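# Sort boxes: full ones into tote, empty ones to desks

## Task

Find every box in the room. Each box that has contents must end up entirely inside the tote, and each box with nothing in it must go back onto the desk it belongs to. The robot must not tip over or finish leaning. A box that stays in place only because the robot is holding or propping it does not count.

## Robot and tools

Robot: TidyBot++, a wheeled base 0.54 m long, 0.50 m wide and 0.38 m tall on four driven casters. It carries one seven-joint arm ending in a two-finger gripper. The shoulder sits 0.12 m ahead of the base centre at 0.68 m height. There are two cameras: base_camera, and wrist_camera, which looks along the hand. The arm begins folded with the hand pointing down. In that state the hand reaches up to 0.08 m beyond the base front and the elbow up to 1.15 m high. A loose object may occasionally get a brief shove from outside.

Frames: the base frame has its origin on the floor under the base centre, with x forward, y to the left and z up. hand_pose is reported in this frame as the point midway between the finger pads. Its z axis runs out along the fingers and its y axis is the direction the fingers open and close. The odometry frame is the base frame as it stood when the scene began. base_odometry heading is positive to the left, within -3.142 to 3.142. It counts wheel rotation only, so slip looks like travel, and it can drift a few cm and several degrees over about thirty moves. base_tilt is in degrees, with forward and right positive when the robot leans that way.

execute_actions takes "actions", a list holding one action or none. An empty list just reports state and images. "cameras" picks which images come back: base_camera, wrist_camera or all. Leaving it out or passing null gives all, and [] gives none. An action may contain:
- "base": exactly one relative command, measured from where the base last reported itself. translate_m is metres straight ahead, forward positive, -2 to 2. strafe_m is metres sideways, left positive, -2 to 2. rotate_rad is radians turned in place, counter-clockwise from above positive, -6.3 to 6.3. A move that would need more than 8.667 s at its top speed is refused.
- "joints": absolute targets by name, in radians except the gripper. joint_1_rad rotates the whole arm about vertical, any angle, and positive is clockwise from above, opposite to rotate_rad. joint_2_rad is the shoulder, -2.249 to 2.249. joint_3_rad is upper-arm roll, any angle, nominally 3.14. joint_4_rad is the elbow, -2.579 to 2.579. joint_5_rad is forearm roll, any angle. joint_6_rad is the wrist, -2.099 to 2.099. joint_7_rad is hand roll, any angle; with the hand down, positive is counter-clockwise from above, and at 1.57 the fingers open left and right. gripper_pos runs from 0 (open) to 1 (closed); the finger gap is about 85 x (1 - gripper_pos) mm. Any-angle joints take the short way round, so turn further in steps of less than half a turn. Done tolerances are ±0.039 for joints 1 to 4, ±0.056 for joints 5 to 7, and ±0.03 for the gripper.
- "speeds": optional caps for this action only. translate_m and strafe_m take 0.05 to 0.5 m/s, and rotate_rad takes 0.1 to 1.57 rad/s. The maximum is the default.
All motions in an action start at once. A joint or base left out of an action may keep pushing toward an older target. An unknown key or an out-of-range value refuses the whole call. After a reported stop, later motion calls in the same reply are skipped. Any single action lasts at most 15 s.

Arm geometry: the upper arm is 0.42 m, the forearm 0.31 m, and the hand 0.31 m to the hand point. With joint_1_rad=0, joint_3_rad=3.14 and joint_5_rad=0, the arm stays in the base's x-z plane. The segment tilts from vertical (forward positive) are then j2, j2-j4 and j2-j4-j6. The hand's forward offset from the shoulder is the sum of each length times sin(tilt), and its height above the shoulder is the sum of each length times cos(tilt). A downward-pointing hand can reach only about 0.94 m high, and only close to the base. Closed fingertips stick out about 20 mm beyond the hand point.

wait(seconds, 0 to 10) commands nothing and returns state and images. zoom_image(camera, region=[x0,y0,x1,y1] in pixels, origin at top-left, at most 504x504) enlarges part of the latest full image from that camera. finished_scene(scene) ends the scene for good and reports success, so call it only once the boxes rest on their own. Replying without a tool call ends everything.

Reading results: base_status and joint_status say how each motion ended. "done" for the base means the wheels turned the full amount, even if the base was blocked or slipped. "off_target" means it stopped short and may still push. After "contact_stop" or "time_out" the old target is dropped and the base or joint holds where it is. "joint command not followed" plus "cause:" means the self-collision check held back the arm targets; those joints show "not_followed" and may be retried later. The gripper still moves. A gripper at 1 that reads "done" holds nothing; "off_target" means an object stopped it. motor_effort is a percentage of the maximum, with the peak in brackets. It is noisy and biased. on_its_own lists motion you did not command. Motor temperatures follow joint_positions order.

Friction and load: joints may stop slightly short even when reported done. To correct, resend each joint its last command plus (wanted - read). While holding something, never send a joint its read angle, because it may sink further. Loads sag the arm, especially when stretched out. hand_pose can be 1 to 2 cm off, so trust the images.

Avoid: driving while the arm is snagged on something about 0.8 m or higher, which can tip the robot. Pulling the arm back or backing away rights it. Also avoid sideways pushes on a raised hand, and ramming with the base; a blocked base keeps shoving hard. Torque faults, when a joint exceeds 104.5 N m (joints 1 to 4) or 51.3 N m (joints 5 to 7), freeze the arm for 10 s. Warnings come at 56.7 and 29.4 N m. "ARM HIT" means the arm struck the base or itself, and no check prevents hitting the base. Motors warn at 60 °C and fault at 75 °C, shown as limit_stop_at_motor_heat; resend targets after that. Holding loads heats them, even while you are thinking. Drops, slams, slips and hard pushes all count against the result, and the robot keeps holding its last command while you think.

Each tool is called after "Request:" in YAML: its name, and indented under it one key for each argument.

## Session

Request:
execute_actions:
  actions: []

Scene clock: 0.00 s.
Motor temperatures (°C, as the motors report them): [30 34 32 31 40 38 44]
base_odometry: x=+0.000 y=+0.000 heading=+0.000 (m, m, rad; odometry frame)
base_tilt: forward=-0.5 right=-0.5 (deg)
base_status: not commanded
joint_positions: joint_1_rad=+0.032 joint_2_rad=-0.320 joint_3_rad=+3.174 joint_4_rad=-2.550 joint_5_rad=-0.005 joint_6_rad=-0.860 joint_7_rad=+1.521 gripper_pos=+0.000
joint_status: not commanded
motor_effort: joint_1_rad=+0 joint_2_rad=-2 joint_3_rad=+0 joint_4_rad=+12 joint_5_rad=-1 joint_6_rad=+0 joint_7_rad=+0 (%)
hand_pose: x=+0.2515 y=-0.0048 z=+0.5779 quat_wxyz=(-0.007, +0.998, -0.058, +0.026) (m; base frame)
pictures: base_camera, wrist_camera
Images, in order (width x height): base_camera 644x364, wrist_camera 644x476.

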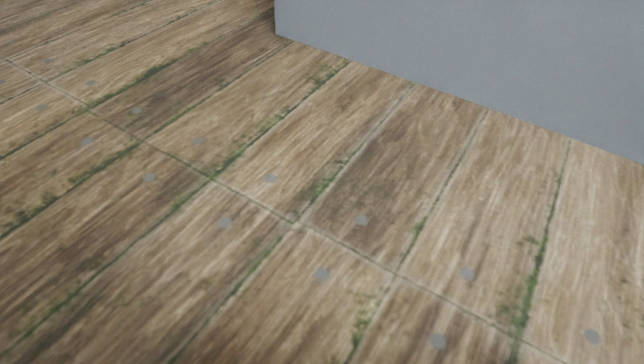

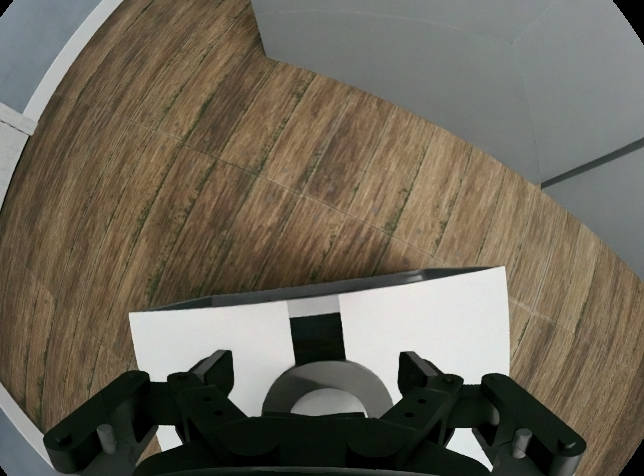

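Request:
execute_actions:
  actions:
    - {"base": {"rotate_rad": -0.59}, "joints": {"joint_1_rad": 1.7, "joint_2_rad": -0.5, "joint_3_rad": 3.12, "joint_4_rad": -1.0, "joint_6_rad": -1.5, "joint_7_rad": 1.595}}

Scene clock: 5.50 s.
Motor temperatures (°C, as the motors report them): [30 33 32 31 40 38 44]
base_odometry: x=+0.000 y=+0.000 heading=-0.590 (m, m, rad; odometry frame)
base_tilt: forward=-0.5 right=-0.5 (deg)
base_status: done
joint_positions: joint_1_rad=+1.688 joint_2_rad=-0.494 joint_3_rad=+3.141 joint_4_rad=-1.021 joint_5_rad=-0.005 joint_6_rad=-1.463 joint_7_rad=+1.564 gripper_pos=+0.000
joint_status: all done
motor_effort: joint_1_rad=+1(1) joint_2_rad=+3(9) joint_3_rad=+0(1) joint_4_rad=+13(20) joint_5_rad=+0(0) joint_6_rad=+7(8) joint_7_rad=+0(0) (%)
hand_pose: x=+0.0938 y=-0.2416 z=+1.1971 quat_wxyz=(+0.404, +0.557, -0.628, +0.365) (m; base frame)
pictures: base_camera, wrist_camera
Images, in order (width x height): base_camera 644x364, wrist_camera 644x476.

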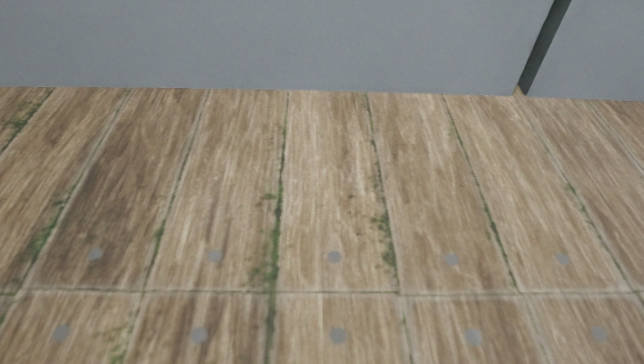

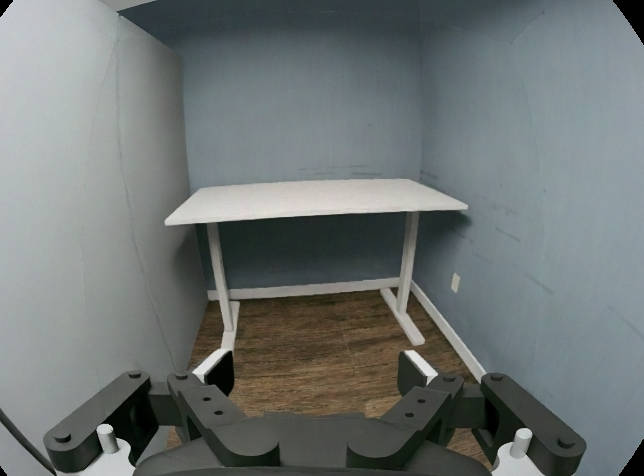

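Request:
execute_actions:
  actions:
    - {"base": {"strafe_m": 1.1}, "joints": {"joint_1_rad": 0.0, "joint_6_rad": -1.7}}

Scene clock: 9.77 s.
Motor temperatures (°C, as the motors report them): [30 33 32 31 40 38 44]
base_odometry: x=+0.613 y=+0.914 heading=-0.590 (m, m, rad; odometry frame)
base_tilt: forward=-0.6 right=-0.5 (deg)
base_status: done
joint_positions: joint_1_rad=+0.013 joint_2_rad=-0.496 joint_3_rad=+3.133 joint_4_rad=-1.021 joint_5_rad=-0.005 joint_6_rad=-1.663 joint_7_rad=+1.565 gripper_pos=+0.000
joint_status: all done
motor_effort: joint_1_rad=+0(1) joint_2_rad=+4(4) joint_3_rad=+0(2) joint_4_rad=+12(14) joint_5_rad=-1(0) joint_6_rad=+6(7) joint_7_rad=+0(0) (%)
hand_pose: x=+0.3300 y=+0.0037 z=+1.1435 quat_wxyz=(+0.000, +0.889, -0.003, +0.459) (m; base frame)
pictures: base_camera, wrist_camera
Images, in order (width x height): base_camera 644x364, wrist_camera 644x476.

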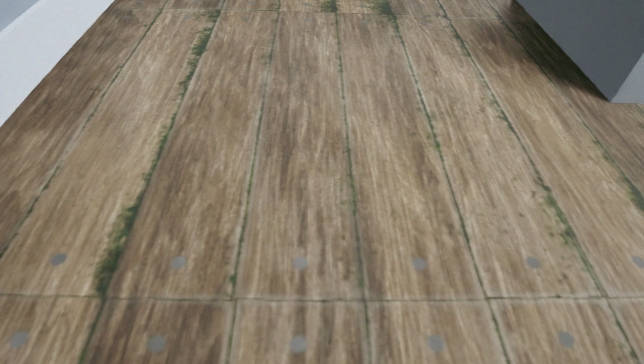

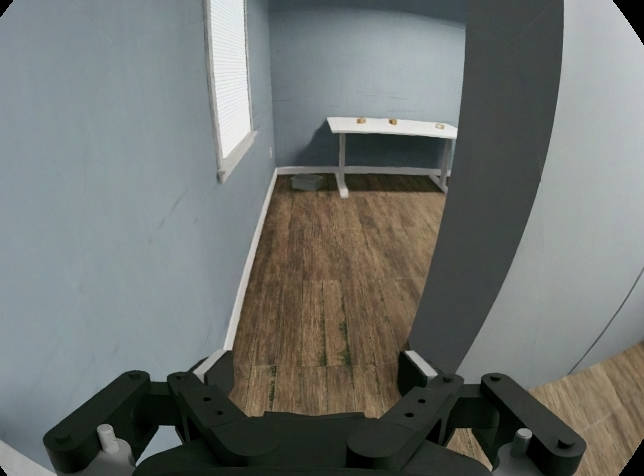

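Request:
execute_actions:
  actions:
    - {"base": {"translate_m": 2.0}, "joints": {"joint_1_rad": 1.1}}

Scene clock: 15.47 s.
Motor temperatures (°C, as the motors report them): [30 33 32 31 40 38 44]
base_odometry: x=+2.274 y=-0.200 heading=-0.590 (m, m, rad; odometry frame)
base_tilt: forward=-0.5 right=-0.4 (deg)
base_status: done
joint_positions: joint_1_rad=+1.089 joint_2_rad=-0.502 joint_3_rad=+3.132 joint_4_rad=-1.021 joint_5_rad=-0.005 joint_6_rad=-1.665 joint_7_rad=+1.565 gripper_pos=+0.000
joint_status: all done
motor_effort: joint_1_rad=+0(1) joint_2_rad=+4(7) joint_3_rad=+0(1) joint_4_rad=+12(13) joint_5_rad=-1(0) joint_6_rad=+7(7) joint_7_rad=+0(0) (%)
hand_pose: x=+0.2216 y=-0.1809 z=+1.1444 quat_wxyz=(+0.236, +0.761, -0.456, +0.396) (m; base frame)
pictures: base_camera, wrist_camera
Images, in order (width x height): base_camera 644x364, wrist_camera 644x476.

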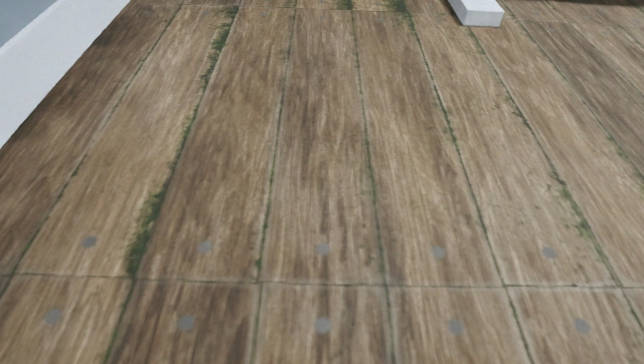

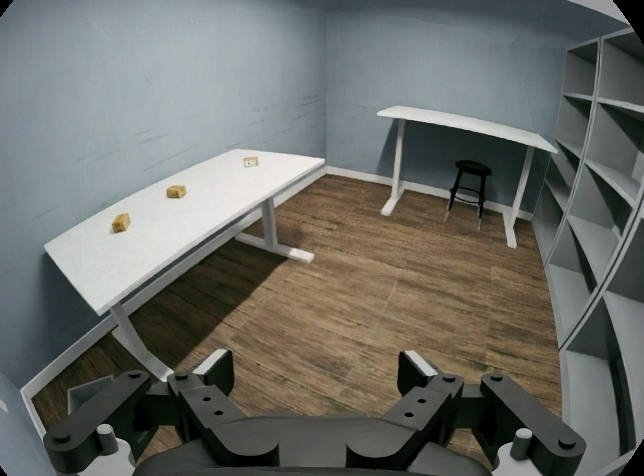

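Request:
execute_actions:
  actions:
    - {"base": {"strafe_m": -0.7}, "joints": {"joint_1_rad": -0.01}}

Request:
execute_actions:
  actions:
    - {"base": {"translate_m": 0.45}}

Scene clock: 19.30 s.
Motor temperatures (°C, as the motors report them): [30 33 32 31 40 38 44]
base_odometry: x=+1.885 y=-0.781 heading=-0.590 (m, m, rad; odometry frame)
base_tilt: forward=-0.5 right=-0.4 (deg)
base_status: done
joint_positions: joint_1_rad=+0.000 joint_2_rad=-0.504 joint_3_rad=+3.131 joint_4_rad=-1.020 joint_5_rad=-0.005 joint_6_rad=-1.666 joint_7_rad=+1.565 gripper_pos=+0.000
joint_status: all done
motor_effort: joint_1_rad=+1(2) joint_2_rad=+4(8) joint_3_rad=+0(2) joint_4_rad=+12(13) joint_5_rad=-1(1) joint_6_rad=+6(7) joint_7_rad=+0(0) (%)
hand_pose: x=+0.3256 y=+0.0069 z=+1.1450 quat_wxyz=(-0.003, +0.887, +0.004, +0.462) (m; base frame)
pictures: base_camera, wrist_camera
Images, in order (width x height): base_camera 644x364, wrist_camera 644x476.

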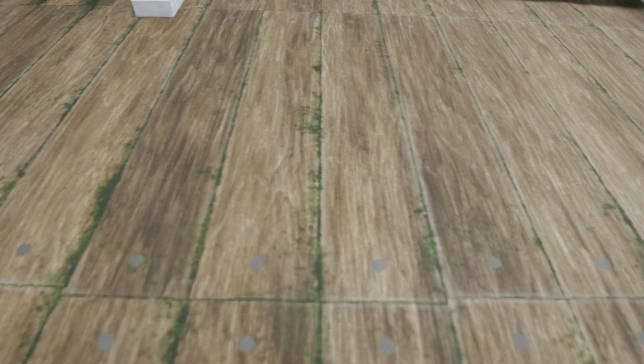

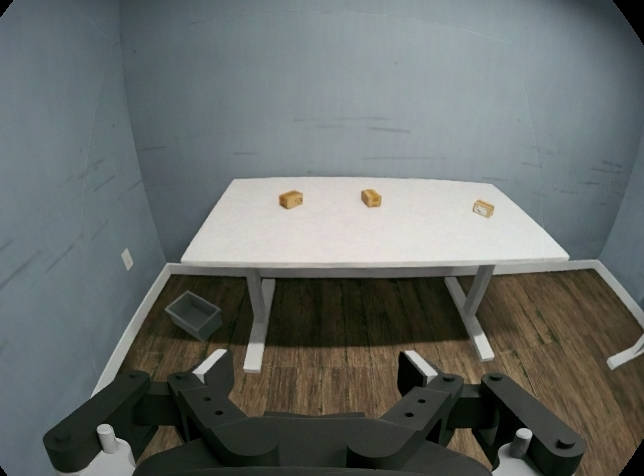

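Scene clock: 21.70 s.
Motor temperatures (°C, as the motors report them): [30 33 32 31 40 38 44]
base_odometry: x=+2.259 y=-1.032 heading=-0.590 (m, m, rad; odometry frame)
base_tilt: forward=-0.5 right=-0.5 (deg)
base_status: done
joint_positions: joint_1_rad=+0.000 joint_2_rad=-0.494 joint_3_rad=+3.131 joint_4_rad=-1.019 joint_5_rad=-0.005 joint_6_rad=-1.666 joint_7_rad=+1.565 gripper_pos=+0.000
joint_status: not commanded
motor_effort: joint_1_rad=+0(1) joint_2_rad=+4(8) joint_3_rad=+0(0) joint_4_rad=+12(13) joint_5_rad=-1(1) joint_6_rad=+7(7) joint_7_rad=+0(0) (%)
hand_pose: x=+0.3301 y=+0.0069 z=+1.1432 quat_wxyz=(-0.003, +0.889, +0.004, +0.458) (m; base frame)
pictures: base_camera, wrist_camera
Images, in order (width x height): base_camera 644x364, wrist_camera 644x476.

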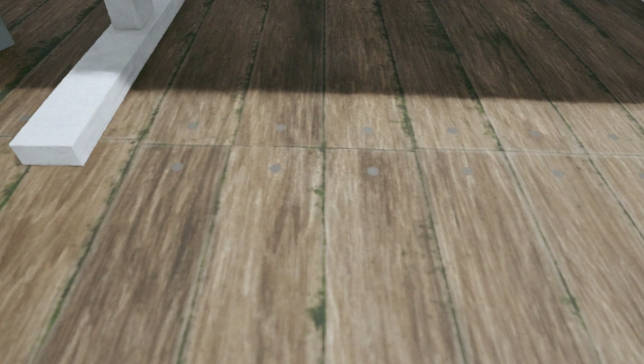

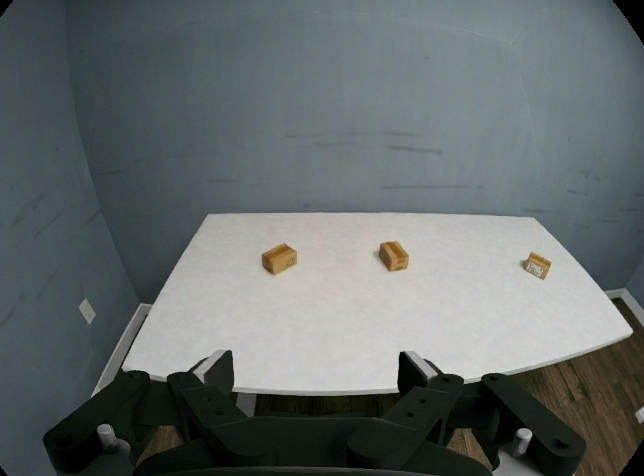

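Request:
zoom_image:
  camera: "wrist_camera"
  region: [250, 200, 430, 300]

Request:
zoom_image:
  camera: "wrist_camera"
  region: [490, 230, 590, 300]

Region (250, 200, 430, 300) of wrist_camera's 644x476 image, scaled by 2.800.

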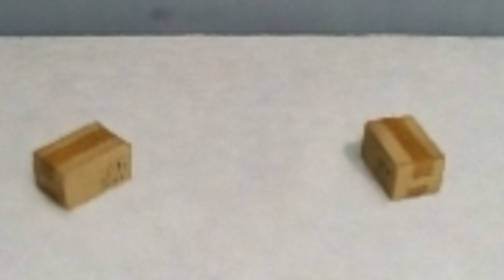

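Region (490, 230, 590, 300) of wrist_camera's 644x476 image, scaled by 5.040; it fills the top 353 rows of this view, and the rest is white.

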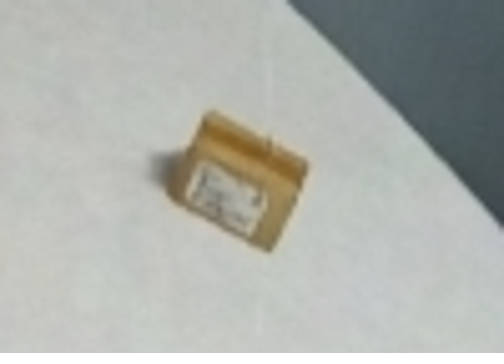

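Request:
execute_actions:
  actions:
    - {"base": {"translate_m": 0.33}, "joints": {"joint_1_rad": -0.252, "joint_2_rad": 0.655, "joint_4_rad": -0.567, "joint_6_rad": -1.93, "joint_7_rad": 0.465}}

Scene clock: 38.60 s.
Motor temperatures (°C, as the motors report them): [30 33 32 31 40 38 44]
base_odometry: x=+2.533 y=-1.216 heading=-0.590 (m, m, rad; odometry frame)
base_tilt: forward=-0.5 right=-0.5 (deg)
base_status: done
joint_positions: joint_1_rad=-0.241 joint_2_rad=+0.652 joint_3_rad=+3.131 joint_4_rad=-0.593 joint_5_rad=-0.005 joint_6_rad=-1.893 joint_7_rad=+0.493 gripper_pos=+0.000
joint_status: all done
motor_effort: joint_1_rad=+0(0) joint_2_rad=-37(39) joint_3_rad=+0(1) joint_4_rad=+15(16) joint_5_rad=+0(1) joint_6_rad=+0(8) joint_7_rad=+0(1) (%)
hand_pose: x=+0.6555 y=+0.1384 z=+0.8056 quat_wxyz=(-0.005, +0.916, -0.402, -0.002) (m; base frame)
pictures: base_camera, wrist_camera
Images, in order (width x height): base_camera 644x364, wrist_camera 644x476.

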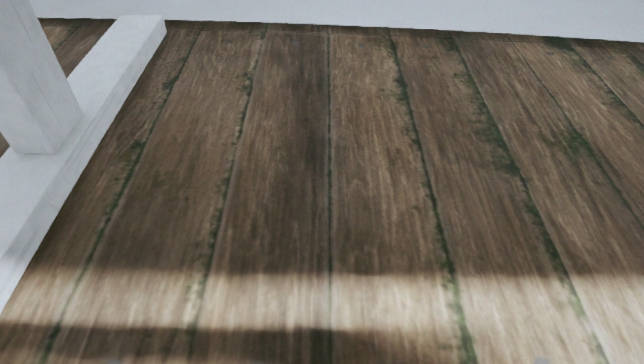

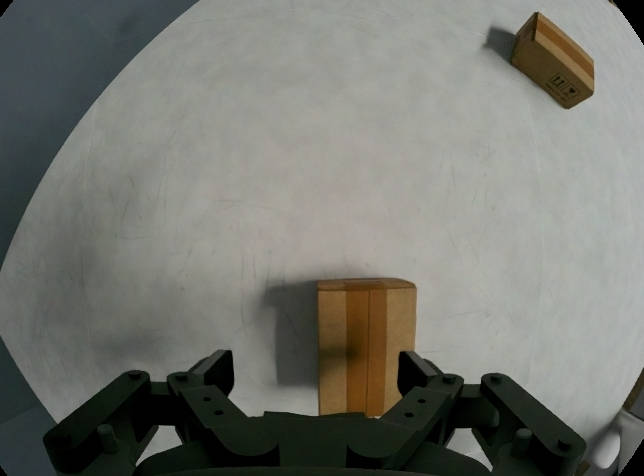

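Request:
execute_actions:
  actions:
    - {"joints": {"joint_1_rad": -0.226, "joint_2_rad": 0.52, "joint_4_rad": -0.905, "joint_6_rad": -1.69}}
  cameras: ["wrist_camera"]

Scene clock: 43.73 s.
Motor temperatures (°C, as the motors report them): [30 33 32 31 40 38 44]
base_odometry: x=+2.533 y=-1.216 heading=-0.590 (m, m, rad; odometry frame)
base_tilt: forward=-0.5 right=-0.4 (deg)
base_status: not commanded
joint_positions: joint_1_rad=-0.239 joint_2_rad=+0.531 joint_3_rad=+3.131 joint_4_rad=-0.881 joint_5_rad=-0.005 joint_6_rad=-1.726 joint_7_rad=+0.493 gripper_pos=+0.000
joint_status: all done
motor_effort: joint_1_rad=+0(1) joint_2_rad=-33(37) joint_3_rad=+0(1) joint_4_rad=+16(16) joint_5_rad=+0(0) joint_6_rad=+0(0) joint_7_rad=+0(0) (%)
hand_pose: x=+0.6268 y=+0.1310 z=+0.7833 quat_wxyz=(-0.005, +0.915, -0.403, -0.002) (m; base frame)
pictures: wrist_camera
Images, in order (width x height): wrist_camera 644x476.

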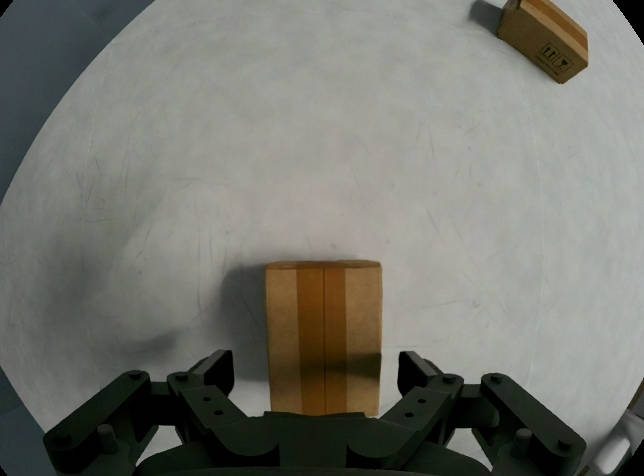

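Request:
execute_actions:
  actions:
    - {"joints": {"joint_2_rad": 0.50, "joint_4_rad": -1.083, "joint_6_rad": -1.533}}
  cameras: ["wrist_camera"]

Scene clock: 45.70 s.
Motor temperatures (°C, as the motors report them): [30 33 32 31 40 38 44]
base_odometry: x=+2.533 y=-1.216 heading=-0.590 (m, m, rad; odometry frame)
base_tilt: forward=-0.5 right=-0.4 (deg)
base_status: not commanded
joint_positions: joint_1_rad=-0.239 joint_2_rad=+0.511 joint_3_rad=+3.131 joint_4_rad=-1.062 joint_5_rad=-0.005 joint_6_rad=-1.568 joint_7_rad=+0.493 gripper_pos=+0.000
joint_status: all done
motor_effort: joint_1_rad=+0(1) joint_2_rad=-34(36) joint_3_rad=-1(1) joint_4_rad=+16(17) joint_5_rad=-1(0) joint_6_rad=+0(0) joint_7_rad=+0(0) (%)
hand_pose: x=+0.6227 y=+0.1303 z=+0.7370 quat_wxyz=(-0.004, +0.915, -0.403, -0.003) (m; base frame)
pictures: wrist_camera
Images, in order (width x height): wrist_camera 644x476.

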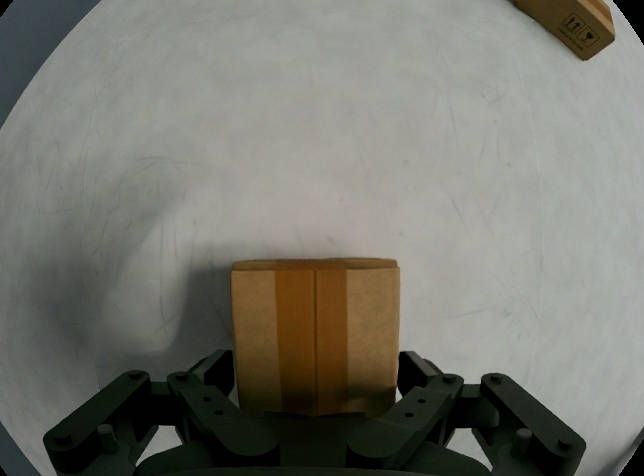

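Request:
execute_actions:
  actions:
    - {"joints": {"gripper_pos": 1.0}}
  cameras: []

Request:
execute_actions:
  actions:
    - {"joints": {"joint_2_rad": 0.45}}
  cameras: ["wrist_camera"]

Scene clock: 47.50 s.
Motor temperatures (°C, as the motors report them): [30 33 32 31 40 38 44]
base_odometry: x=+2.533 y=-1.216 heading=-0.590 (m, m, rad; odometry frame)
base_tilt: forward=-0.5 right=-0.5 (deg)
base_status: not commanded
joint_positions: joint_1_rad=-0.239 joint_2_rad=+0.506 joint_3_rad=+3.131 joint_4_rad=-1.065 joint_5_rad=-0.005 joint_6_rad=-1.566 joint_7_rad=+0.493 gripper_pos=+0.346
joint_status: gripper_pos off_target (ended at +0.346, target +1.000)
motor_effort: joint_1_rad=+0(2) joint_2_rad=-36(37) joint_3_rad=-1(0) joint_4_rad=+17(18) joint_5_rad=+0(1) joint_6_rad=+0(1) joint_7_rad=+0(0) (%)
hand_pose: x=+0.6221 y=+0.1301 z=+0.7385 quat_wxyz=(-0.005, +0.915, -0.403, -0.001) (m; base frame)
pictures: none
No camera images: the call's "cameras" was empty. Leave "cameras" out to get every camera's image.

Scene clock: 48.33 s.
Motor temperatures (°C, as the motors report them): [30 33 32 31 40 38 44]
base_odometry: x=+2.533 y=-1.216 heading=-0.590 (m, m, rad; odometry frame)
base_tilt: forward=-0.5 right=-0.5 (deg)
base_status: not commanded
joint_positions: joint_1_rad=-0.239 joint_2_rad=+0.475 joint_3_rad=+3.131 joint_4_rad=-1.073 joint_5_rad=-0.005 joint_6_rad=-1.566 joint_7_rad=+0.493 gripper_pos=+0.346
joint_status: all done
motor_effort: joint_1_rad=+1(1) joint_2_rad=-37(40) joint_3_rad=+0(1) joint_4_rad=+18(19) joint_5_rad=+0(1) joint_6_rad=+0(0) joint_7_rad=+0(0) (%)
hand_pose: x=+0.6179 y=+0.1291 z=+0.7519 quat_wxyz=(-0.012, +0.915, -0.403, +0.008) (m; base frame)
pictures: wrist_camera
Images, in order (width x height): wrist_camera 644x476.

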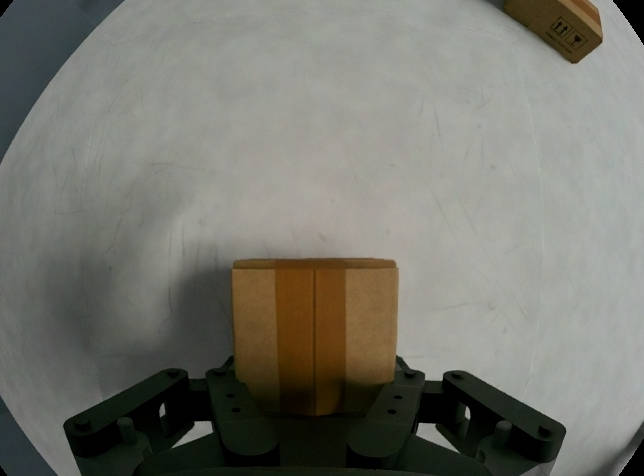

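Request:
execute_actions:
  actions:
    - {"base": {"translate_m": -0.06}, "joints": {"joint_2_rad": 0.25}}
  cameras: []

Request:
execute_actions:
  actions:
    - {"base": {"strafe_m": 0.80}, "joints": {"joint_1_rad": 0.01, "joint_2_rad": 0.1, "joint_4_rad": -1.25, "joint_6_rad": -1.8, "joint_7_rad": 1.595}}

Scene clock: 51.80 s.
Motor temperatures (°C, as the motors report them): [30 33 32 31 40 38 44]
base_odometry: x=+2.483 y=-1.182 heading=-0.590 (m, m, rad; odometry frame)
base_tilt: forward=-0.5 right=-0.4 (deg)
base_status: done
joint_positions: joint_1_rad=-0.236 joint_2_rad=+0.266 joint_3_rad=+3.131 joint_4_rad=-1.080 joint_5_rad=-0.005 joint_6_rad=-1.564 joint_7_rad=+0.493 gripper_pos=+0.346
joint_status: all done
motor_effort: joint_1_rad=+1(1) joint_2_rad=-30(41) joint_3_rad=+0(2) joint_4_rad=+20(20) joint_5_rad=+0(0) joint_6_rad=+2(3) joint_7_rad=+0(0) (%)
hand_pose: x=+0.5920 y=+0.1214 z=+0.8549 quat_wxyz=(-0.074, +0.909, -0.401, +0.089) (m; base frame)
pictures: none
No camera images: the call's "cameras" was empty. Leave "cameras" out to get every camera's image.

Scene clock: 54.77 s.
Motor temperatures (°C, as the motors report them): [30 34 32 31 40 38 44]
base_odometry: x=+2.929 y=-0.518 heading=-0.590 (m, m, rad; odometry frame)
base_tilt: forward=-0.5 right=-0.4 (deg)
base_status: done
joint_positions: joint_1_rad=+0.005 joint_2_rad=+0.117 joint_3_rad=+3.130 joint_4_rad=-1.239 joint_5_rad=-0.005 joint_6_rad=-1.771 joint_7_rad=+1.581 gripper_pos=+0.346
joint_status: all done
motor_effort: joint_1_rad=+0(1) joint_2_rad=-23(30) joint_3_rad=+0(2) joint_4_rad=+18(20) joint_5_rad=+0(2) joint_6_rad=+0(2) joint_7_rad=+1(0) (%)
hand_pose: x=+0.4798 y=+0.0052 z=+0.8554 quat_wxyz=(-0.003, +1.000, +0.009, +0.007) (m; base frame)
pictures: base_camera, wrist_camera
Images, in order (width x height): base_camera 644x364, wrist_camera 644x476.

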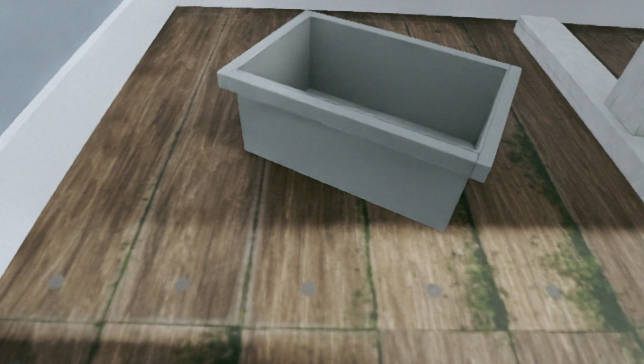

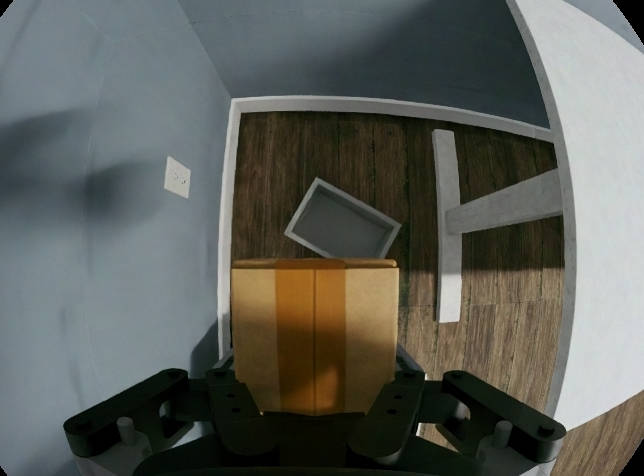

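Request:
execute_actions:
  actions:
    - {"base": {"translate_m": 0.10}, "joints": {"joint_1_rad": 0.025, "joint_2_rad": 1.245, "joint_4_rad": -1.75, "joint_6_rad": -0.12, "joint_7_rad": 2.67}}

Scene clock: 60.53 s.
Motor temperatures (°C, as the motors report them): [30 34 32 31 40 38 44]
base_odometry: x=+3.012 y=-0.573 heading=-0.590 (m, m, rad; odometry frame)
base_tilt: forward=-0.5 right=-0.5 (deg)
base_status: done
joint_positions: joint_1_rad=+0.011 joint_2_rad=+1.259 joint_3_rad=+3.130 joint_4_rad=-1.729 joint_5_rad=-0.005 joint_6_rad=-0.155 joint_7_rad=+2.642 gripper_pos=+0.346
joint_status: all done
motor_effort: joint_1_rad=+0(0) joint_2_rad=-40(44) joint_3_rad=-1(1) joint_4_rad=+3(19) joint_5_rad=+0(1) joint_6_rad=+0(2) joint_7_rad=+0(0) (%)
hand_pose: x=+0.5672 y=+0.0041 z=+0.1890 quat_wxyz=(-0.006, +0.863, +0.505, +0.003) (m; base frame)
pictures: base_camera, wrist_camera
Images, in order (width x height): base_camera 644x364, wrist_camera 644x476.

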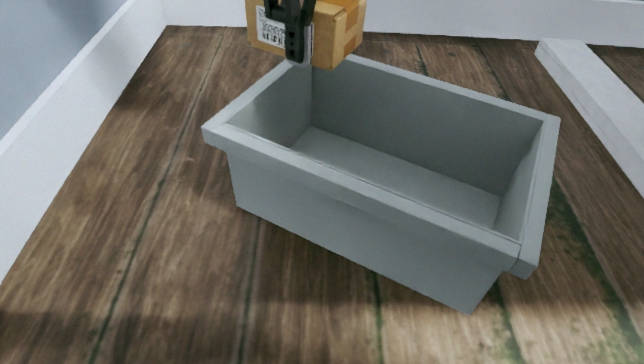

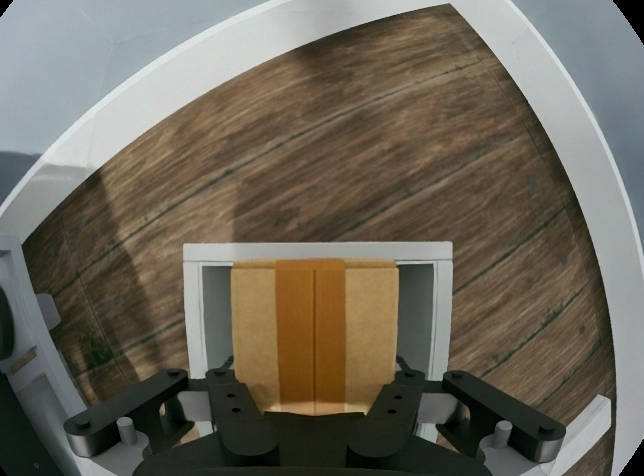

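Request:
execute_actions:
  actions:
    - {"joints": {"joint_1_rad": 0.075, "joint_2_rad": 1.335, "joint_4_rad": -1.695, "joint_6_rad": -0.043, "joint_7_rad": 2.72}}
  cameras: ["wrist_camera"]

Scene clock: 65.93 s.
Motor temperatures (°C, as the motors report them): [30 34 32 31 40 38 44]
base_odometry: x=+3.012 y=-0.573 heading=-0.590 (m, m, rad; odometry frame)
base_tilt: forward=-0.4 right=-0.5 (deg)
base_status: not commanded
joint_positions: joint_1_rad=+0.070 joint_2_rad=+1.353 joint_3_rad=+3.130 joint_4_rad=-1.713 joint_5_rad=-0.005 joint_6_rad=-0.078 joint_7_rad=+2.691 gripper_pos=+0.346
joint_status: all done
motor_effort: joint_1_rad=+1(2) joint_2_rad=-40(40) joint_3_rad=-1(2) joint_4_rad=+1(2) joint_5_rad=-1(0) joint_6_rad=+0(1) joint_7_rad=-1(0) (%)
hand_pose: x=+0.5524 y=-0.0216 z=+0.1483 quat_wxyz=(-0.006, +0.866, +0.500, +0.002) (m; base frame)
pictures: wrist_camera
Images, in order (width x height): wrist_camera 644x476.

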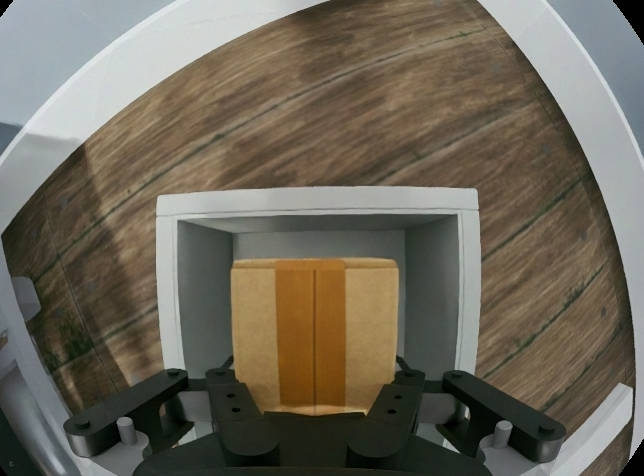

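Request:
execute_actions:
  actions:
    - {"joints": {"joint_2_rad": 1.605, "joint_4_rad": -1.453, "joint_6_rad": -0.011}}

Scene clock: 68.87 s.
Motor temperatures (°C, as the motors report them): [30 34 32 31 40 38 44]
base_odometry: x=+3.012 y=-0.573 heading=-0.590 (m, m, rad; odometry frame)
base_tilt: forward=-0.5 right=-0.5 (deg)
base_status: not commanded
joint_positions: joint_1_rad=+0.070 joint_2_rad=+1.623 joint_3_rad=+3.130 joint_4_rad=-1.477 joint_5_rad=-0.005 joint_6_rad=-0.047 joint_7_rad=+2.691 gripper_pos=+0.346
joint_status: all done
motor_effort: joint_1_rad=+0(1) joint_2_rad=-38(41) joint_3_rad=-1(1) joint_4_rad=+0(2) joint_5_rad=+0(1) joint_6_rad=+0(1) joint_7_rad=+0(0) (%)
hand_pose: x=+0.5500 y=-0.0213 z=+0.0346 quat_wxyz=(-0.007, +0.867, +0.499, +0.001) (m; base frame)
pictures: base_camera, wrist_camera
Images, in order (width x height): base_camera 644x364, wrist_camera 644x476.

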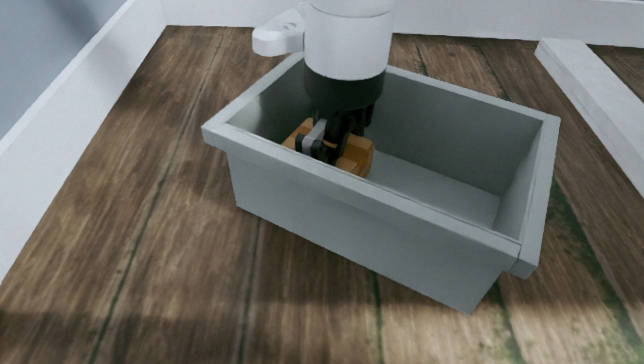

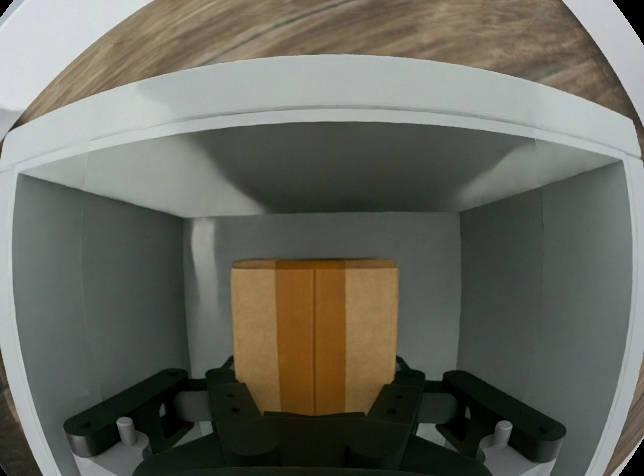

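Request:
execute_actions:
  actions:
    - {"joints": {"joint_2_rad": 1.648, "joint_4_rad": -1.42}}
  cameras: ["wrist_camera"]

Scene clock: 70.57 s.
Motor temperatures (°C, as the motors report them): [30 34 32 31 40 38 44]
base_odometry: x=+3.012 y=-0.573 heading=-0.590 (m, m, rad; odometry frame)
base_tilt: forward=-0.6 right=-0.4 (deg)
base_status: not commanded
joint_positions: joint_1_rad=+0.070 joint_2_rad=+1.657 joint_3_rad=+3.130 joint_4_rad=-1.440 joint_5_rad=-0.005 joint_6_rad=-0.046 joint_7_rad=+2.691 gripper_pos=+0.346
joint_status: all done
motor_effort: joint_1_rad=+1(1) joint_2_rad=-37(41) joint_3_rad=-1(2) joint_4_rad=+0(2) joint_5_rad=+0(1) joint_6_rad=-1(0) joint_7_rad=-1(1) (%)
hand_pose: x=+0.5515 y=-0.0215 z=+0.0206 quat_wxyz=(-0.005, +0.867, +0.499, +0.003) (m; base frame)
pictures: wrist_camera
Images, in order (width x height): wrist_camera 644x476.

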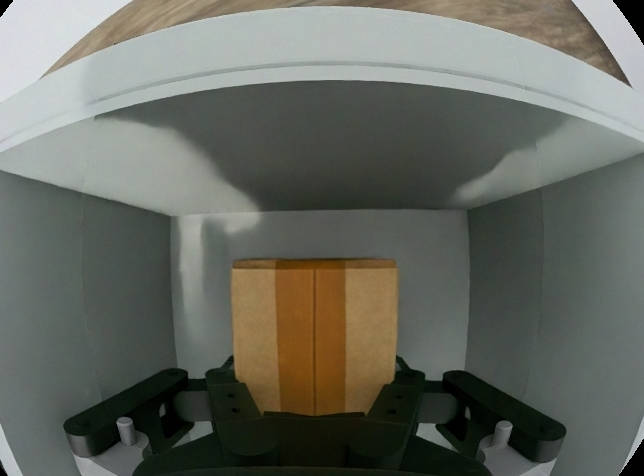

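Request:
execute_actions:
  actions:
    - {"joints": {"gripper_pos": 0.2}}
  cameras: []

Request:
execute_actions:
  actions:
    - {"joints": {"joint_2_rad": 1.35, "joint_4_rad": -1.735}}

Scene clock: 72.27 s.
Motor temperatures (°C, as the motors report them): [30 34 32 31 40 38 44]
base_odometry: x=+3.012 y=-0.573 heading=-0.590 (m, m, rad; odometry frame)
base_tilt: forward=-0.5 right=-0.4 (deg)
base_status: not commanded
joint_positions: joint_1_rad=+0.070 joint_2_rad=+1.654 joint_3_rad=+3.130 joint_4_rad=-1.440 joint_5_rad=-0.005 joint_6_rad=-0.046 joint_7_rad=+2.691 gripper_pos=+0.200
joint_status: all done
motor_effort: joint_1_rad=+1(1) joint_2_rad=-36(39) joint_3_rad=-1(2) joint_4_rad=+0(1) joint_5_rad=-1(0) joint_6_rad=+0(0) joint_7_rad=+0(0) (%)
hand_pose: x=+0.5532 y=-0.0216 z=+0.0217 quat_wxyz=(-0.005, +0.867, +0.499, +0.004) (m; base frame)
pictures: none
No camera images: the call's "cameras" was empty. Leave "cameras" out to get every camera's image.

Scene clock: 73.83 s.
Motor temperatures (°C, as the motors report them): [30 34 32 31 40 38 44]
base_odometry: x=+3.012 y=-0.573 heading=-0.590 (m, m, rad; odometry frame)
base_tilt: forward=-0.5 right=-0.5 (deg)
base_status: not commanded
joint_positions: joint_1_rad=+0.070 joint_2_rad=+1.350 joint_3_rad=+3.130 joint_4_rad=-1.709 joint_5_rad=-0.005 joint_6_rad=-0.046 joint_7_rad=+2.691 gripper_pos=+0.200
joint_status: all done
motor_effort: joint_1_rad=+0(1) joint_2_rad=-36(39) joint_3_rad=+0(1) joint_4_rad=+1(2) joint_5_rad=+0(0) joint_6_rad=+0(1) joint_7_rad=+0(0) (%)
hand_pose: x=+0.5663 y=-0.0226 z=+0.1497 quat_wxyz=(+0.005, +0.866, +0.500, +0.019) (m; base frame)
pictures: base_camera, wrist_camera
Images, in order (width x height): base_camera 644x364, wrist_camera 644x476.

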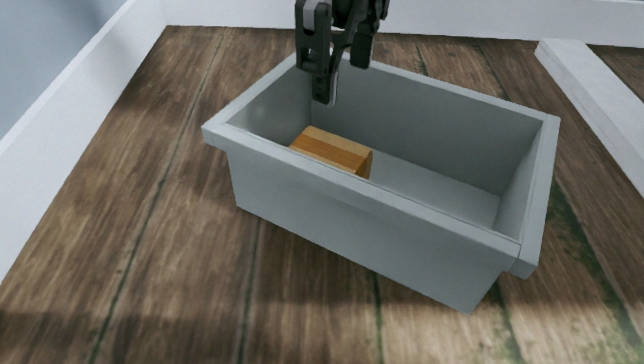

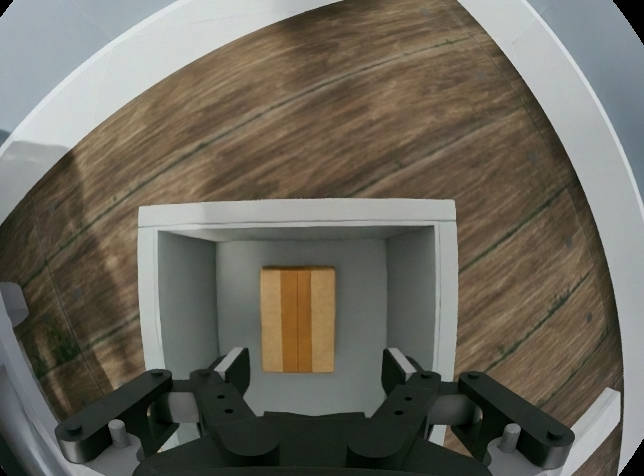

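Request:
execute_actions:
  actions:
    - {"base": {"translate_m": -0.08}, "joints": {"joint_1_rad": 0.0, "joint_2_rad": 0.645, "joint_4_rad": -0.567, "joint_6_rad": -1.93, "joint_7_rad": 1.86, "gripper_pos": 0.0}}
  cameras: []

Request:
execute_actions:
  actions:
    - {"base": {"strafe_m": -1.025}}

Scene clock: 79.67 s.
Motor temperatures (°C, as the motors report them): [30 34 32 31 40 38 44]
base_odometry: x=+2.946 y=-0.529 heading=-0.591 (m, m, rad; odometry frame)
base_tilt: forward=-0.5 right=-0.5 (deg)
base_status: done
joint_positions: joint_1_rad=+0.014 joint_2_rad=+0.642 joint_3_rad=+3.130 joint_4_rad=-0.586 joint_5_rad=-0.005 joint_6_rad=-1.898 joint_7_rad=+1.889 gripper_pos=+0.000
joint_status: all done
motor_effort: joint_1_rad=+0(2) joint_2_rad=-37(44) joint_3_rad=-1(1) joint_4_rad=+15(16) joint_5_rad=-1(1) joint_6_rad=+0(1) joint_7_rad=+0(0) (%)
hand_pose: x=+0.6716 y=-0.0004 z=+0.8132 quat_wxyz=(-0.005, +0.988, +0.157, +0.008) (m; base frame)
pictures: none
No camera images: the call's "cameras" was empty. Leave "cameras" out to get every camera's image.

Scene clock: 83.10 s.
Motor temperatures (°C, as the motors report them): [30 34 32 31 40 38 44]
base_odometry: x=+2.375 y=-1.380 heading=-0.590 (m, m, rad; odometry frame)
base_tilt: forward=-0.5 right=-0.5 (deg)
base_status: done
joint_positions: joint_1_rad=+0.003 joint_2_rad=+0.642 joint_3_rad=+3.130 joint_4_rad=-0.586 joint_5_rad=-0.005 joint_6_rad=-1.898 joint_7_rad=+1.889 gripper_pos=+0.000
joint_status: not commanded
motor_effort: joint_1_rad=+0(3) joint_2_rad=-36(39) joint_3_rad=-1(2) joint_4_rad=+15(16) joint_5_rad=+0(1) joint_6_rad=+0(0) joint_7_rad=+0(0) (%)
hand_pose: x=+0.6716 y=+0.0053 z=+0.8131 quat_wxyz=(-0.005, +0.987, +0.162, +0.008) (m; base frame)
pictures: base_camera, wrist_camera
Images, in order (width x height): base_camera 644x364, wrist_camera 644x476.

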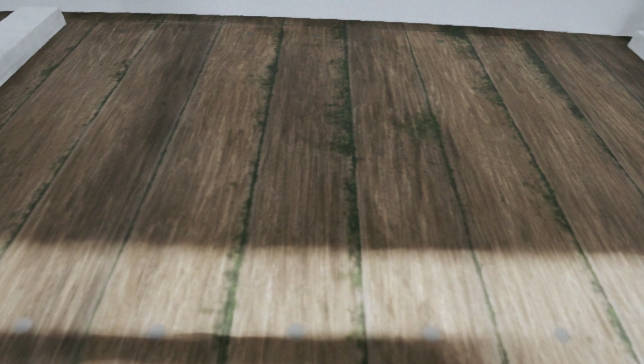

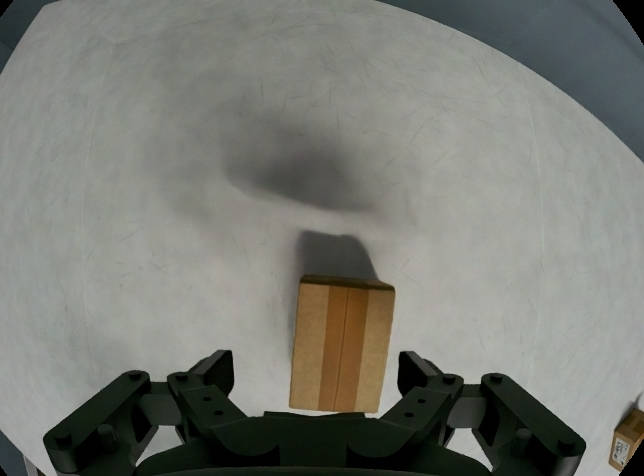

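Request:
execute_actions:
  actions:
    - {"joints": {"joint_1_rad": 0.047, "joint_2_rad": 0.58, "joint_4_rad": -0.948, "joint_6_rad": -1.59, "joint_7_rad": 1.81}}
  cameras: ["wrist_camera"]

Scene clock: 86.80 s.
Motor temperatures (°C, as the motors report them): [30 34 32 31 40 38 44]
base_odometry: x=+2.375 y=-1.380 heading=-0.590 (m, m, rad; odometry frame)
base_tilt: forward=-0.5 right=-0.4 (deg)
base_status: not commanded
joint_positions: joint_1_rad=+0.035 joint_2_rad=+0.585 joint_3_rad=+3.130 joint_4_rad=-0.930 joint_5_rad=-0.003 joint_6_rad=-1.625 joint_7_rad=+1.840 gripper_pos=+0.000
joint_status: all done
motor_effort: joint_1_rad=+1(2) joint_2_rad=-36(39) joint_3_rad=+0(2) joint_4_rad=+16(17) joint_5_rad=-1(4) joint_6_rad=+0(1) joint_7_rad=+0(1) (%)
hand_pose: x=+0.6653 y=-0.0116 z=+0.7389 quat_wxyz=(-0.005, +0.993, +0.122, +0.001) (m; base frame)
pictures: wrist_camera
Images, in order (width x height): wrist_camera 644x476.

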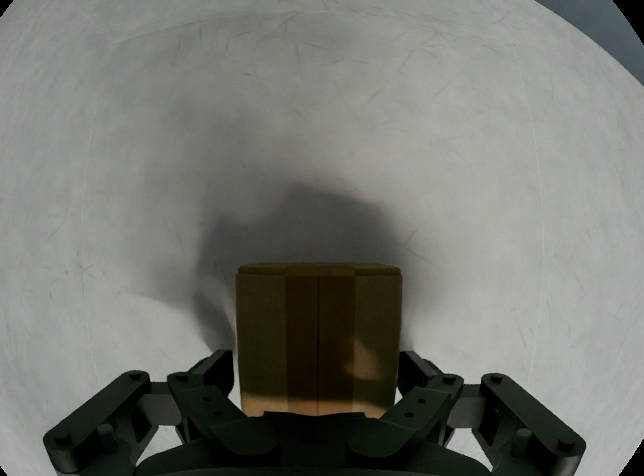

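Request:
execute_actions:
  actions:
    - {"joints": {"gripper_pos": 1.0}}
  cameras: []

Request:
execute_actions:
  actions:
    - {"joints": {"joint_2_rad": 0.535}}
  cameras: ["wrist_camera"]

Scene clock: 88.50 s.
Motor temperatures (°C, as the motors report them): [30 34 32 31 40 38 44]
base_odometry: x=+2.375 y=-1.380 heading=-0.590 (m, m, rad; odometry frame)
base_tilt: forward=-0.5 right=-0.5 (deg)
base_status: not commanded
joint_positions: joint_1_rad=+0.035 joint_2_rad=+0.583 joint_3_rad=+3.130 joint_4_rad=-0.931 joint_5_rad=-0.003 joint_6_rad=-1.624 joint_7_rad=+1.840 gripper_pos=+0.345
joint_status: gripper_pos off_target (ended at +0.345, target +1.000)
motor_effort: joint_1_rad=+1(0) joint_2_rad=-36(40) joint_3_rad=+0(1) joint_4_rad=+16(18) joint_5_rad=-1(1) joint_6_rad=-1(1) joint_7_rad=+0(0) (%)
hand_pose: x=+0.6652 y=-0.0118 z=+0.7395 quat_wxyz=(-0.005, +0.993, +0.122, +0.002) (m; base frame)
pictures: none
No camera images: the call's "cameras" was empty. Leave "cameras" out to get every camera's image.

Scene clock: 89.30 s.
Motor temperatures (°C, as the motors report them): [30 34 32 31 40 38 44]
base_odometry: x=+2.375 y=-1.380 heading=-0.590 (m, m, rad; odometry frame)
base_tilt: forward=-0.5 right=-0.5 (deg)
base_status: not commanded
joint_positions: joint_1_rad=+0.035 joint_2_rad=+0.565 joint_3_rad=+3.130 joint_4_rad=-0.940 joint_5_rad=-0.003 joint_6_rad=-1.624 joint_7_rad=+1.840 gripper_pos=+0.345
joint_status: all done
motor_effort: joint_1_rad=+1(1) joint_2_rad=-39(41) joint_3_rad=-1(1) joint_4_rad=+18(19) joint_5_rad=+0(1) joint_6_rad=+0(0) joint_7_rad=+0(0) (%)
hand_pose: x=+0.6615 y=-0.0116 z=+0.7465 quat_wxyz=(-0.004, +0.993, +0.122, +0.007) (m; base frame)
pictures: wrist_camera
Images, in order (width x height): wrist_camera 644x476.

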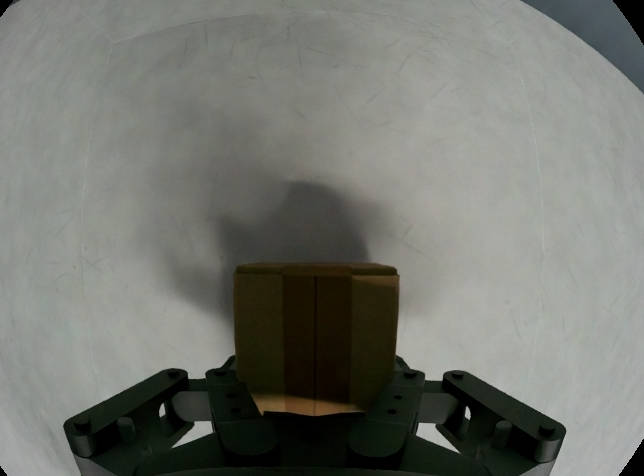

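Request:
execute_actions:
  actions:
    - {"base": {"strafe_m": 0.925}, "joints": {"joint_1_rad": 0.075, "joint_2_rad": 0.1, "joint_4_rad": -1.25, "joint_6_rad": -1.2, "joint_7_rad": 2.72}}
  cameras: ["base_camera"]

Scene clock: 96.50 s.
Motor temperatures (°C, as the motors report them): [30 34 32 31 40 38 44]
base_odometry: x=+2.890 y=-0.612 heading=-0.590 (m, m, rad; odometry frame)
base_tilt: forward=-0.5 right=-0.5 (deg)
base_status: done
joint_positions: joint_1_rad=+0.073 joint_2_rad=+0.117 joint_3_rad=+3.127 joint_4_rad=-1.243 joint_5_rad=-0.003 joint_6_rad=-1.247 joint_7_rad=+2.695 gripper_pos=+0.345
joint_status: all done
motor_effort: joint_1_rad=+1(3) joint_2_rad=-27(41) joint_3_rad=+0(2) joint_4_rad=+22(22) joint_5_rad=-1(2) joint_6_rad=+6(6) joint_7_rad=+0(0) (%)
hand_pose: x=+0.6331 y=-0.0285 z=+0.8975 quat_wxyz=(+0.145, +0.831, +0.490, +0.220) (m; base frame)
pictures: base_camera
Images, in order (width x height): base_camera 644x364.

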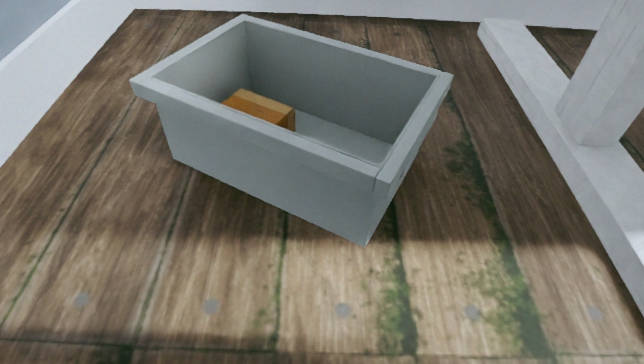

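Request:
execute_actions:
  actions:
    - {"joints": {"joint_1_rad": 0.105, "joint_2_rad": 1.29, "joint_4_rad": -1.70, "joint_6_rad": -0.12, "joint_7_rad": 2.735}}

Scene clock: 100.07 s.
Motor temperatures (°C, as the motors report them): [30 34 32 31 40 38 44]
base_odometry: x=+2.890 y=-0.612 heading=-0.590 (m, m, rad; odometry frame)
base_tilt: forward=-0.5 right=-0.5 (deg)
base_status: not commanded
joint_positions: joint_1_rad=+0.091 joint_2_rad=+1.303 joint_3_rad=+3.127 joint_4_rad=-1.677 joint_5_rad=-0.003 joint_6_rad=-0.157 joint_7_rad=+2.704 gripper_pos=+0.345
joint_status: all done
motor_effort: joint_1_rad=+0(0) joint_2_rad=-40(47) joint_3_rad=-2(1) joint_4_rad=+2(22) joint_5_rad=-1(1) joint_6_rad=+0(6) joint_7_rad=+0(0) (%)
hand_pose: x=+0.5762 y=-0.0314 z=+0.1720 quat_wxyz=(-0.004, +0.867, +0.498, +0.006) (m; base frame)
pictures: base_camera, wrist_camera
Images, in order (width x height): base_camera 644x364, wrist_camera 644x476.

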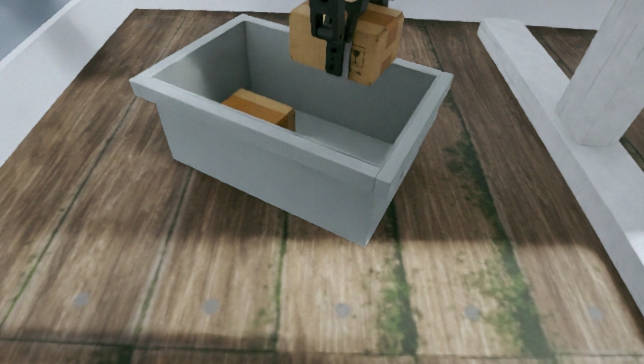

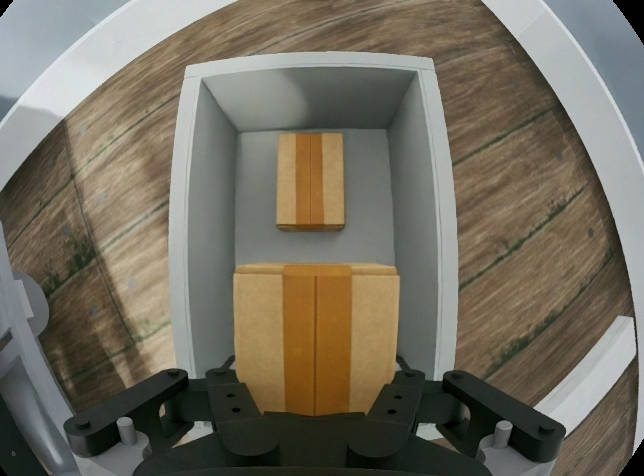

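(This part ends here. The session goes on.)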